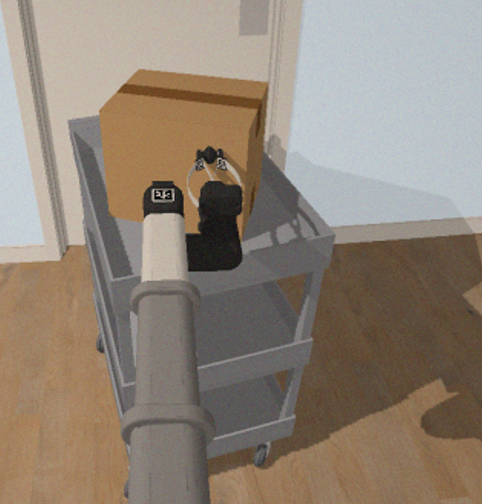

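Emit:
execute_actions(actions=[{"r1":{"base":{"translate_m":0.22},"pace":"slow"}}], cameras=["r1_head_camera"])

Emit:
zoom_image(camera="r1_head_camera", region=[130,200,350,430])

Scene clock: 402.27 s.
r1.base_odometry: x=-1.834 y=-1.031 heading=-0.714 (m, m, rad; r1's odometry frame)
r1.turned_by_wheels: +0.000 (rad since the last result)
r1.turned_by_imu: -0.005 (rad since the last result)
r1.base_tilt: forward=-0.7 right=+0.2 (deg)
r1.lidar_m: 0.72 1.59 2.11 2.27 1.84 1.28 1.19 1.25 1.66 2.44 2.39 0.82
r1.base_status: done
r1.joint_positions: lift_m=+0.840 arm_m=+0.519 wrist_yaw_rad=-0.008 wrist_pitch_rad=+0.021 wrist_roll_rad=+0.000 gripper_m=+0.000
r1.joint_status: not commanded
r1.on_its_own: wrist_yaw_rad is at rest, and its effort (+24) is outside its rest range (-13 to +13)
r1.motor_effort: lift_m=+16(16) arm_m=+7(7) wrist_yaw_rad=+24(29) wrist_pitch_rad=-7(7) wrist_roll_rad=-1(1) gripper_m=-7(5) wheel_0=+2(9) wheel_1=+5(8) wheel_2=-14(19) (%)
r1.hand_pose: x=+0.9774 y=-0.0898 z=+1.0125 quat_wxyz=(+1.000, +0.000, +0.010, -0.004) (m; r1's base frame)
r1.wrist_depth_mm: 809 866 904 917 931 878 904 / 798 866 891 917 917 891 904 / 831 878 904 917 960 904 904 / 854 257 247 237 230 223 917 / 854 260 249 235 229 219 213 / 866 262 189 197 226 220 213 / 866 260 253 - 230 221 -
r2.base_odometry: x=-3.550 y=-0.423 heading=-0.958 (m, m, rad; r2's odometry frame)
r2.turned_by_wheels: +0.000 (rad since the last result)
r2.turned_by_imu: -0.002 (rad since the last result)
r2.base_tilt: forward=+0.2 right=+0.1 (deg)
r2.lidar_m: 3.89 4.51 5.13 1.58 0.65 0.48 0.47 0.49 0.72 0.78 0.84 1.21
r2.base_status: not commanded
r2.joint_positions: lift_m=+0.950 arm_m=+0.001 wrist_yaw_rad=+0.000 wrist_pitch_rad=+0.001 wrist_roll_rad=+0.005 gripper_m=+0.090
r2.joint_status: not commanded
r2.motor_effort: lift_m=+22(22) arm_m=-4(4) wrist_yaw_rad=-1(1) wrist_pitch_rad=-8(5) wrist_roll_rad=+0(0) gripper_m=-1(3) wheel_0=+1(1) wheel_1=+1(1) wheel_2=-2(2) (%)
r2.hand_pose: x=+0.4608 y=-0.0875 z=+1.1275 quat_wxyz=(+1.000, +0.003, +0.001, +0.000) (m; r2's base frame)
r2.wrist_depth_mm: - - - - - 1308 976 / - - - - - 1336 976 / - - - - - 1430 991 / - - - - - 1464 991 / - - - - - 1499 1025 / - - 214 - - 1397 1060 / - - - - - 1464 1118
pictures: r1_head_camera
Images, in order (width x height): r1_head_camera 420x560.

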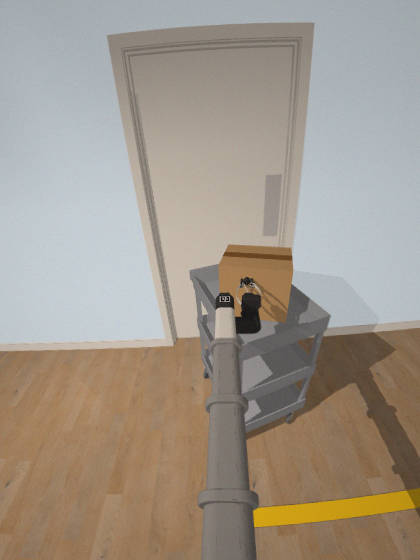

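Region (130, 200, 350, 430) of r1_head_camera's 420x560 image, scaled by 2.191, with more detail than that image has; it fills the left 482 columns of this view, and the rest is white.

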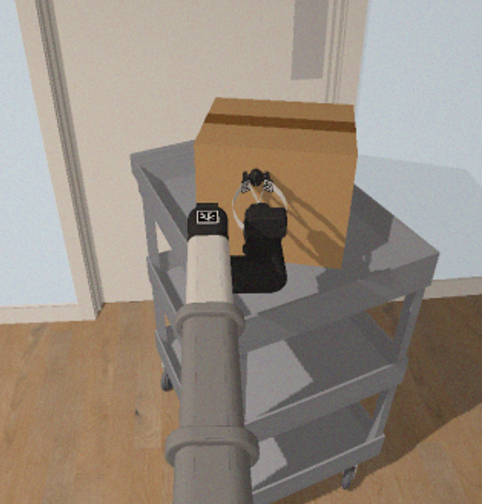

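Emit:
execute_actions(actions=[{"r1":{"joints":{"arm_m":0.4}}}], cameras=[])

Emit:
execute_actions(actions=[{"r1":{"base":{"strafe_m":-0.14},"pace":"slow"}}], cameras=[])

Emit:
execute_actions(actions=[{"r1":{"joints":{"arm_m":0.54},"base":{"translate_m":0.1},"pace":"slow"}}], cameras=["r1_head_camera"])

Emit:
zoom_image(camera="r1_head_camera", region=[110,200,350,440])

Scene clock: 420.50 s.
r1.base_odometry: x=-1.834 y=-1.031 heading=-0.713 (m, m, rad; r1's odometry frame)
r1.turned_by_wheels: +0.001 (rad since the last result)
r1.turned_by_imu: -0.001 (rad since the last result)
r1.base_tilt: forward=-0.6 right=+0.2 (deg)
r1.lidar_m: 0.71 1.59 2.09 2.27 1.82 1.28 1.18 1.25 1.64 2.45 2.38 0.82
r1.base_status: not commanded
r1.joint_positions: lift_m=+0.840 arm_m=+0.401 wrist_yaw_rad=+0.000 wrist_pitch_rad=+0.021 wrist_roll_rad=+0.000 gripper_m=+0.000
r1.joint_status: all done
r1.motor_effort: lift_m=+16(16) arm_m=-4(4) wrist_yaw_rad=-1(23) wrist_pitch_rad=-7(7) wrist_roll_rad=-1(1) gripper_m=-8(7) wheel_0=+2(2) wheel_1=+5(5) wheel_2=-5(13) (%)
r1.hand_pose: x=+0.8602 y=-0.0874 z=+1.0125 quat_wxyz=(+1.000, +0.000, +0.010, +0.000) (m; r1's base frame)
r1.wrist_depth_mm: 904 991 1008 1008 1042 991 1025 / 917 991 1008 1060 1042 991 1025 / 917 991 1042 1042 1078 1025 1025 / 904 1008 366 355 342 332 1042 / 931 1042 370 347 338 329 1042 / 931 1008 191 196 336 330 1078 / 960 508 379 - 343 332 1078
r2.base_odometry: x=-3.550 y=-0.423 heading=-0.958 (m, m, rad; r2's odometry frame)
r2.turned_by_wheels: +0.000 (rad since the last result)
r2.turned_by_imu: -0.001 (rad since the last result)
r2.base_tilt: forward=+0.2 right=-0.1 (deg)
r2.lidar_m: 3.88 4.53 5.16 1.53 0.63 0.45 0.45 0.50 0.71 0.77 0.86 1.20
r2.base_status: not commanded
r2.joint_positions: lift_m=+0.950 arm_m=+0.001 wrist_yaw_rad=+0.000 wrist_pitch_rad=+0.001 wrist_roll_rad=+0.005 gripper_m=+0.090
r2.joint_status: not commanded
r2.motor_effort: lift_m=+22(22) arm_m=-5(5) wrist_yaw_rad=+0(2) wrist_pitch_rad=-6(7) wrist_roll_rad=+2(3) gripper_m=+0(2) wheel_0=+1(1) wheel_1=+1(1) wheel_2=-2(2) (%)
r2.hand_pose: x=+0.4608 y=-0.0875 z=+1.1275 quat_wxyz=(+1.000, +0.003, +0.001, +0.000) (m; r2's base frame)
r2.wrist_depth_mm: - - - - - 1308 976 / - - - - - 1397 976 / - - - - - 1397 991 / - - - - - 1464 1025 / - - - - - 1499 1042 / - - 215 - - 1430 1025 / - - - - - 1464 1098
pictures: none
No camera images: the call's "cameras" was empty. Leave "cameras" out to get every camera's image.

Scene clock: 423.07 s.
r1.base_odometry: x=-1.925 y=-1.137 heading=-0.713 (m, m, rad; r1's odometry frame)
r1.turned_by_wheels: +0.000 (rad since the last result)
r1.turned_by_imu: -0.001 (rad since the last result)
r1.base_tilt: forward=-0.7 right=+0.2 (deg)
r1.lidar_m: 0.71 1.63 2.13 2.41 1.83 1.27 1.20 1.24 1.65 2.29 2.34 0.88
r1.base_status: done
r1.joint_positions: lift_m=+0.840 arm_m=+0.401 wrist_yaw_rad=+0.000 wrist_pitch_rad=+0.021 wrist_roll_rad=+0.000 gripper_m=+0.000
r1.joint_status: not commanded
r1.motor_effort: lift_m=+16(16) arm_m=-4(5) wrist_yaw_rad=-1(0) wrist_pitch_rad=-7(7) wrist_roll_rad=-1(0) gripper_m=-7(7) wheel_0=+6(12) wheel_1=-4(11) wheel_2=+0(4) (%)
r1.hand_pose: x=+0.8601 y=-0.0874 z=+1.0125 quat_wxyz=(+1.000, +0.000, +0.010, +0.000) (m; r1's base frame)
r1.wrist_depth_mm: 976 991 1025 1025 1008 1025 1042 / 991 991 1025 1042 1042 1008 1025 / 960 1025 1042 1042 1008 1025 1042 / 375 355 338 327 1025 1025 1060 / 377 359 340 320 1060 1042 1060 / 382 357 190 196 1025 1042 1060 / 379 357 343 - 496 1078 1060
r2.base_odometry: x=-3.550 y=-0.423 heading=-0.958 (m, m, rad; r2's odometry frame)
r2.turned_by_wheels: +0.000 (rad since the last result)
r2.turned_by_imu: -0.001 (rad since the last result)
r2.base_tilt: forward=+0.3 right=+0.2 (deg)
r2.lidar_m: 3.93 4.49 5.16 1.55 0.66 0.48 0.46 0.49 0.70 0.78 0.82 1.20
r2.base_status: not commanded
r2.joint_positions: lift_m=+0.950 arm_m=+0.001 wrist_yaw_rad=+0.000 wrist_pitch_rad=+0.001 wrist_roll_rad=+0.005 gripper_m=+0.090
r2.joint_status: not commanded
r2.motor_effort: lift_m=+22(22) arm_m=-5(5) wrist_yaw_rad=-1(0) wrist_pitch_rad=-6(7) wrist_roll_rad=+4(2) gripper_m=-2(2) wheel_0=+1(1) wheel_1=+1(1) wheel_2=-2(2) (%)
r2.hand_pose: x=+0.4608 y=-0.0875 z=+1.1275 quat_wxyz=(+1.000, +0.003, +0.001, +0.000) (m; r2's base frame)
r2.wrist_depth_mm: - - - - - 1336 991 / - - - - - 1366 976 / - - - - - 1430 991 / - - - - - 1464 1008 / - - - - - 1499 1025 / - - 214 - - 1430 1025 / - - - - - 1430 1118
pictures: none
No camera images: the call's "cameras" was empty. Leave "cameras" out to get every camera's image.

Scene clock: 425.73 s.
r1.base_odometry: x=-1.850 y=-1.202 heading=-0.713 (m, m, rad; r1's odometry frame)
r1.turned_by_wheels: -0.001 (rad since the last result)
r1.turned_by_imu: +0.002 (rad since the last result)
r1.base_tilt: forward=-0.6 right=+0.3 (deg)
r1.lidar_m: 0.72 1.55 1.98 2.42 1.95 1.35 1.29 1.35 1.77 2.29 2.23 0.90
r1.base_status: done
r1.joint_positions: lift_m=+0.840 arm_m=+0.539 wrist_yaw_rad=-0.007 wrist_pitch_rad=+0.020 wrist_roll_rad=+0.000 gripper_m=+0.000
r1.joint_status: all done
r1.on_its_own: wrist_yaw_rad is at rest, and its effort (+20) is outside its rest range (-13 to +13)
r1.motor_effort: lift_m=+16(16) arm_m=+7(12) wrist_yaw_rad=+20(56) wrist_pitch_rad=-6(13) wrist_roll_rad=-1(1) gripper_m=-6(7) wheel_0=+3(7) wheel_1=+4(10) wheel_2=-14(24) (%)
r1.hand_pose: x=+0.9975 y=-0.0895 z=+1.0126 quat_wxyz=(+1.000, +0.000, +0.010, -0.004) (m; r1's base frame)
r1.wrist_depth_mm: 759 768 778 798 788 768 778 / 750 788 788 798 759 759 788 / 759 778 798 809 768 778 798 / 229 233 234 239 242 788 809 / 232 234 236 237 242 788 809 / 233 236 189 196 244 788 820 / 236 236 239 - 246 809 820
r2.base_odometry: x=-3.550 y=-0.423 heading=-0.958 (m, m, rad; r2's odometry frame)
r2.turned_by_wheels: +0.000 (rad since the last result)
r2.turned_by_imu: -0.001 (rad since the last result)
r2.base_tilt: forward=+0.1 right=+0.2 (deg)
r2.lidar_m: 3.91 4.51 5.16 1.54 0.62 0.47 0.46 0.48 0.72 0.78 0.82 1.17
r2.base_status: not commanded
r2.joint_positions: lift_m=+0.950 arm_m=+0.001 wrist_yaw_rad=+0.000 wrist_pitch_rad=+0.001 wrist_roll_rad=+0.005 gripper_m=+0.090
r2.joint_status: not commanded
r2.motor_effort: lift_m=+22(22) arm_m=-5(4) wrist_yaw_rad=+1(1) wrist_pitch_rad=-7(7) wrist_roll_rad=+2(4) gripper_m=-4(2) wheel_0=+1(1) wheel_1=+1(1) wheel_2=-2(2) (%)
r2.hand_pose: x=+0.4608 y=-0.0875 z=+1.1275 quat_wxyz=(+1.000, +0.003, +0.001, +0.000) (m; r2's base frame)
r2.wrist_depth_mm: - - - - - 1336 976 / - - - - - 1336 960 / - - - - - 1464 991 / - - - - - 1464 1008 / - - - - - 1499 1025 / - - 213 - - 1430 1042 / - - - - - 1464 1098
pictures: r1_head_camera
Images, in order (width x height): r1_head_camera 420x560.

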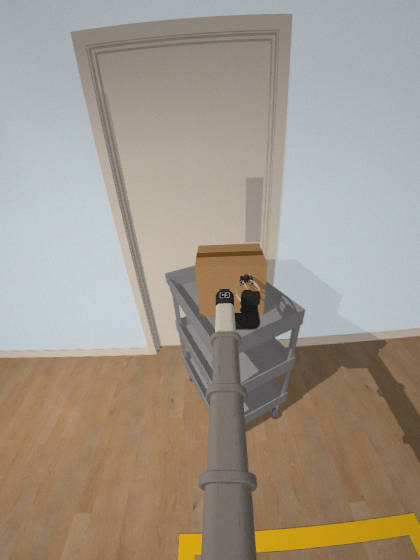

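Region (110, 200, 350, 440) of r1_head_camera's 420x560 image, scaled by 2.100, with more detail than that image has.

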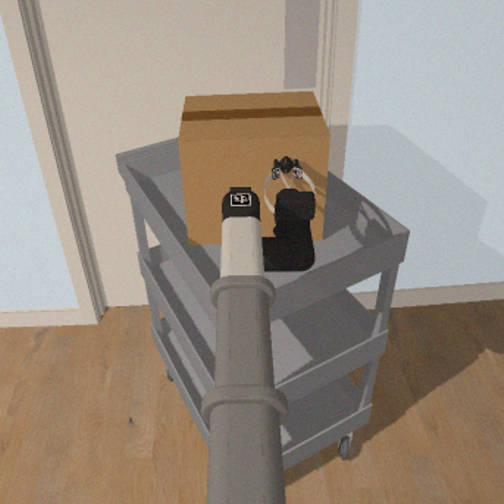

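Emit:
execute_actions(actions=[{"r1":{"joints":{"arm_m":0.0}}}], cameras=[])

Emit:
execute_actions(actions=[{"r1":{"base":{"strafe_m":-0.6},"joints":{"lift_m":1.1}}}], cameras=[])

Emit:
execute_actions(actions=[{"r1":{"base":{"translate_m":0.25}}}], cameras=[])

Emit:
execute_actions(actions=[{"r1":{"base":{"rotate_rad":0.7}}}], cameras=["r1_head_camera","r1_wrist_camera"])

Scene clock: 459.23 s.
r1.base_odometry: x=-1.850 y=-1.202 heading=-0.713 (m, m, rad; r1's odometry frame)
r1.turned_by_wheels: +0.001 (rad since the last result)
r1.turned_by_imu: -0.002 (rad since the last result)
r1.base_tilt: forward=-0.7 right=+0.3 (deg)
r1.lidar_m: 0.72 1.54 2.00 2.43 1.97 1.37 1.30 1.34 1.79 2.28 2.25 0.90
r1.base_status: not commanded
r1.joint_positions: lift_m=+0.840 arm_m=+0.001 wrist_yaw_rad=+0.000 wrist_pitch_rad=+0.021 wrist_roll_rad=+0.000 gripper_m=+0.000
r1.joint_status: all done
r1.motor_effort: lift_m=+16(16) arm_m=-5(6) wrist_yaw_rad=-1(20) wrist_pitch_rad=-7(7) wrist_roll_rad=-1(1) gripper_m=-7(7) wheel_0=+3(3) wheel_1=+4(4) wheel_2=-8(15) (%)
r1.hand_pose: x=+0.4602 y=-0.0874 z=+1.0125 quat_wxyz=(+1.000, +0.000, +0.010, +0.000) (m; r1's base frame)
r1.wrist_depth_mm: 1205 1281 1336 1336 1308 1336 1366 / 1205 1308 1308 1308 1308 1366 1366 / 1205 1336 1336 1336 1366 1308 1366 / 1255 1366 768 798 1336 1397 1397 / 1255 1308 778 788 1366 1397 1397 / 1281 1308 190 196 732 1430 1430 / 1281 1118 525 - 699 1366 1464
r2.base_odometry: x=-3.550 y=-0.423 heading=-0.958 (m, m, rad; r2's odometry frame)
r2.turned_by_wheels: +0.000 (rad since the last result)
r2.turned_by_imu: -0.001 (rad since the last result)
r2.base_tilt: forward=+0.3 right=+0.0 (deg)
r2.lidar_m: 3.90 4.50 5.13 1.54 0.64 0.47 0.44 0.49 0.71 0.77 0.83 1.20
r2.base_status: not commanded
r2.joint_positions: lift_m=+0.950 arm_m=+0.001 wrist_yaw_rad=+0.000 wrist_pitch_rad=+0.001 wrist_roll_rad=+0.005 gripper_m=+0.090
r2.joint_status: not commanded
r2.motor_effort: lift_m=+22(22) arm_m=-4(4) wrist_yaw_rad=-1(1) wrist_pitch_rad=-8(7) wrist_roll_rad=+4(2) gripper_m=-3(3) wheel_0=+1(1) wheel_1=+1(1) wheel_2=-2(2) (%)
r2.hand_pose: x=+0.4608 y=-0.0875 z=+1.1275 quat_wxyz=(+1.000, +0.003, +0.001, +0.000) (m; r2's base frame)
r2.wrist_depth_mm: - - - - - 1366 976 / - - - - - 1366 976 / - - - - - 1430 991 / - - - - - 1464 1008 / - - - - - 1537 1042 / - - 214 - - 1430 1025 / - - - - - 1464 1118
pictures: none
No camera images: the call's "cameras" was empty. Leave "cameras" out to get every camera's image.

Scene clock: 462.57 s.
r1.base_odometry: x=-2.242 y=-1.656 heading=-0.713 (m, m, rad; r1's odometry frame)
r1.turned_by_wheels: +0.000 (rad since the last result)
r1.turned_by_imu: -0.002 (rad since the last result)
r1.base_tilt: forward=-0.7 right=+0.2 (deg)
r1.lidar_m: 0.94 0.90 2.03 3.02 1.91 1.34 1.25 1.30 1.74 1.68 1.71 1.59
r1.base_status: done
r1.joint_positions: lift_m=+1.100 arm_m=+0.001 wrist_yaw_rad=+0.000 wrist_pitch_rad=+0.021 wrist_roll_rad=+0.000 gripper_m=+0.000
r1.joint_status: all done
r1.motor_effort: lift_m=+22(25) arm_m=-4(5) wrist_yaw_rad=+0(0) wrist_pitch_rad=-7(7) wrist_roll_rad=-1(1) gripper_m=-7(8) wheel_0=+3(12) wheel_1=-4(12) wheel_2=+0(5) (%)
r1.hand_pose: x=+0.4601 y=-0.0874 z=+1.2721 quat_wxyz=(+1.000, +0.000, +0.010, +0.000) (m; r1's base frame)
r1.wrist_depth_mm: 1336 1281 1281 1308 1336 1366 1366 / 1308 1336 1308 1308 1336 1397 1397 / 1336 1366 1336 1308 1366 1397 1366 / 1308 1336 1308 1336 1308 1366 1397 / 991 1366 1281 1366 1366 1397 1430 / 788 1281 189 196 1366 1397 1430 / 820 1098 1366 - 1366 1430 1499
r2.base_odometry: x=-3.550 y=-0.423 heading=-0.958 (m, m, rad; r2's odometry frame)
r2.turned_by_wheels: +0.000 (rad since the last result)
r2.turned_by_imu: -0.001 (rad since the last result)
r2.base_tilt: forward=+0.3 right=+0.1 (deg)
r2.lidar_m: 3.88 4.52 5.14 1.55 0.62 0.48 0.47 0.48 0.69 0.78 0.85 1.18
r2.base_status: not commanded
r2.joint_positions: lift_m=+0.950 arm_m=+0.001 wrist_yaw_rad=+0.000 wrist_pitch_rad=+0.001 wrist_roll_rad=+0.005 gripper_m=+0.090
r2.joint_status: not commanded
r2.motor_effort: lift_m=+22(22) arm_m=-4(4) wrist_yaw_rad=-2(1) wrist_pitch_rad=-7(8) wrist_roll_rad=+2(3) gripper_m=-2(2) wheel_0=+1(1) wheel_1=+1(1) wheel_2=-2(2) (%)
r2.hand_pose: x=+0.4608 y=-0.0875 z=+1.1275 quat_wxyz=(+1.000, +0.003, +0.001, +0.000) (m; r2's base frame)
r2.wrist_depth_mm: - - - - - 1308 960 / - - - - - 1366 976 / - - - - - 1430 976 / - - - - - 1464 1025 / - - - - - 1499 1042 / - - 214 - - 1430 1042 / - - - - - 1464 1118
pictures: none
No camera images: the call's "cameras" was empty. Leave "cameras" out to get every camera's image.

Scene clock: 464.87 s.
r1.base_odometry: x=-2.053 y=-1.819 heading=-0.713 (m, m, rad; r1's odometry frame)
r1.turned_by_wheels: +0.000 (rad since the last result)
r1.turned_by_imu: -0.001 (rad since the last result)
r1.base_tilt: forward=-0.6 right=+0.3 (deg)
r1.lidar_m: 1.25 0.71 0.73 3.03 2.30 1.61 1.50 1.57 1.81 1.67 1.71 1.33
r1.base_status: done
r1.joint_positions: lift_m=+1.100 arm_m=+0.001 wrist_yaw_rad=+0.000 wrist_pitch_rad=+0.021 wrist_roll_rad=+0.000 gripper_m=+0.000
r1.joint_status: not commanded
r1.motor_effort: lift_m=+22(22) arm_m=-5(4) wrist_yaw_rad=+0(0) wrist_pitch_rad=-7(7) wrist_roll_rad=+0(1) gripper_m=-7(9) wheel_0=+5(12) wheel_1=+3(10) wheel_2=-5(14) (%)
r1.hand_pose: x=+0.4601 y=-0.0874 z=+1.2721 quat_wxyz=(+1.000, +0.000, +0.010, +0.000) (m; r1's base frame)
r1.wrist_depth_mm: 1042 1098 1025 1042 1078 1078 1098 / 1060 1098 1042 1060 1098 1118 1118 / 1098 1098 1060 1078 1098 1118 1118 / 1078 1098 1078 1060 1098 1118 1160 / 1098 1118 1042 1098 1098 1138 1138 / 1042 1118 190 197 1098 1098 1182 / 991 1078 1060 - 1098 1160 1205
r2.base_odometry: x=-3.550 y=-0.423 heading=-0.958 (m, m, rad; r2's odometry frame)
r2.turned_by_wheels: +0.000 (rad since the last result)
r2.turned_by_imu: -0.001 (rad since the last result)
r2.base_tilt: forward=+0.2 right=+0.0 (deg)
r2.lidar_m: 3.87 4.51 5.14 1.56 0.65 0.47 0.46 0.50 0.71 0.78 0.84 1.20
r2.base_status: not commanded
r2.joint_positions: lift_m=+0.950 arm_m=+0.001 wrist_yaw_rad=+0.000 wrist_pitch_rad=+0.001 wrist_roll_rad=+0.005 gripper_m=+0.090
r2.joint_status: not commanded
r2.motor_effort: lift_m=+22(22) arm_m=-5(5) wrist_yaw_rad=+0(1) wrist_pitch_rad=-8(7) wrist_roll_rad=+1(2) gripper_m=-2(4) wheel_0=+1(1) wheel_1=+1(1) wheel_2=-2(2) (%)
r2.hand_pose: x=+0.4608 y=-0.0875 z=+1.1275 quat_wxyz=(+1.000, +0.003, +0.001, +0.000) (m; r2's base frame)
r2.wrist_depth_mm: - - - - - 1281 976 / - - - - - 1397 946 / - - - - - 1430 991 / - - - - - 1499 1025 / - - - - - 1464 1008 / - - 214 - - 1430 1060 / - - - - - 1499 1098
pictures: none
No camera images: the call's "cameras" was empty. Leave "cameras" out to get every camera's image.

Scene clock: 466.63 s.
r1.base_odometry: x=-2.053 y=-1.819 heading=-0.014 (m, m, rad; r1's odometry frame)
r1.turned_by_wheels: +0.699 (rad since the last result)
r1.turned_by_imu: +0.705 (rad since the last result)
r1.base_tilt: forward=-0.7 right=+0.3 (deg)
r1.lidar_m: 0.69 2.06 3.03 1.94 1.53 1.50 1.64 1.71 1.68 1.63 1.27 0.70
r1.base_status: done
r1.joint_positions: lift_m=+1.100 arm_m=+0.001 wrist_yaw_rad=+0.000 wrist_pitch_rad=+0.021 wrist_roll_rad=+0.000 gripper_m=+0.000
r1.joint_status: not commanded
r1.motor_effort: lift_m=+22(22) arm_m=-4(4) wrist_yaw_rad=-1(1) wrist_pitch_rad=-7(7) wrist_roll_rad=+0(0) gripper_m=-7(8) wheel_0=-4(4) wheel_1=-3(10) wheel_2=-6(11) (%)
r1.hand_pose: x=+0.4601 y=-0.0874 z=+1.2721 quat_wxyz=(+1.000, +0.000, +0.010, +0.000) (m; r1's base frame)
r1.wrist_depth_mm: - - 1537 1397 1205 1042 866 / - 1921 1576 1430 1182 1060 854 / - 1983 1537 1397 1205 1060 878 / - 1921 1537 1430 1205 976 866 / - 1921 1537 1281 1182 960 866 / - 1921 190 196 1118 960 866 / - 1808 1576 - 750 931 866
r2.base_odometry: x=-3.550 y=-0.423 heading=-0.958 (m, m, rad; r2's odometry frame)
r2.turned_by_wheels: +0.000 (rad since the last result)
r2.turned_by_imu: +0.000 (rad since the last result)
r2.base_tilt: forward=+0.3 right=+0.0 (deg)
r2.lidar_m: 3.89 4.52 5.16 1.56 0.64 0.48 0.46 0.48 0.72 0.78 0.83 1.21
r2.base_status: not commanded
r2.joint_positions: lift_m=+0.950 arm_m=+0.001 wrist_yaw_rad=+0.000 wrist_pitch_rad=+0.001 wrist_roll_rad=+0.005 gripper_m=+0.090
r2.joint_status: not commanded
r2.motor_effort: lift_m=+22(22) arm_m=-4(4) wrist_yaw_rad=-1(1) wrist_pitch_rad=-7(7) wrist_roll_rad=+2(2) gripper_m=-3(1) wheel_0=+1(1) wheel_1=+1(1) wheel_2=-2(2) (%)
r2.hand_pose: x=+0.4608 y=-0.0875 z=+1.1275 quat_wxyz=(+1.000, +0.003, +0.001, +0.000) (m; r2's base frame)
r2.wrist_depth_mm: - - - - - 1336 976 / - - - - - 1397 976 / - - - - - 1430 1008 / - - - - - 1430 1008 / - - - - - 1537 1025 / - - 213 - - 1430 1060 / - - - - - 1464 1118
pictures: r1_head_camera, r1_wrist_camera
Images, in order (width x height): r1_head_camera 420x560, r1_wrist_camera 616x392.

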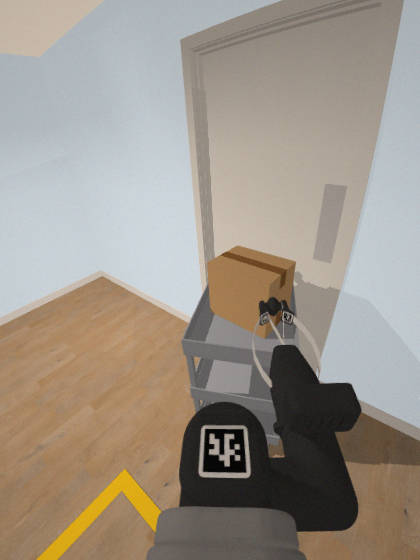

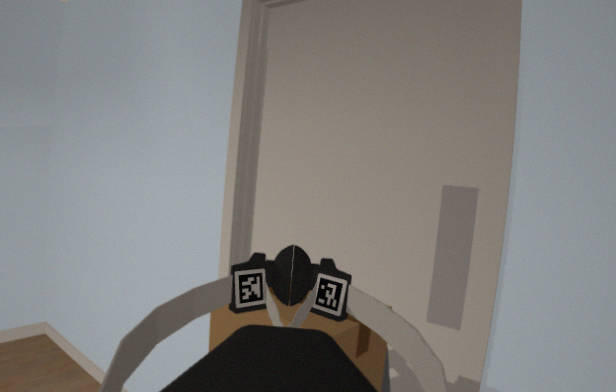

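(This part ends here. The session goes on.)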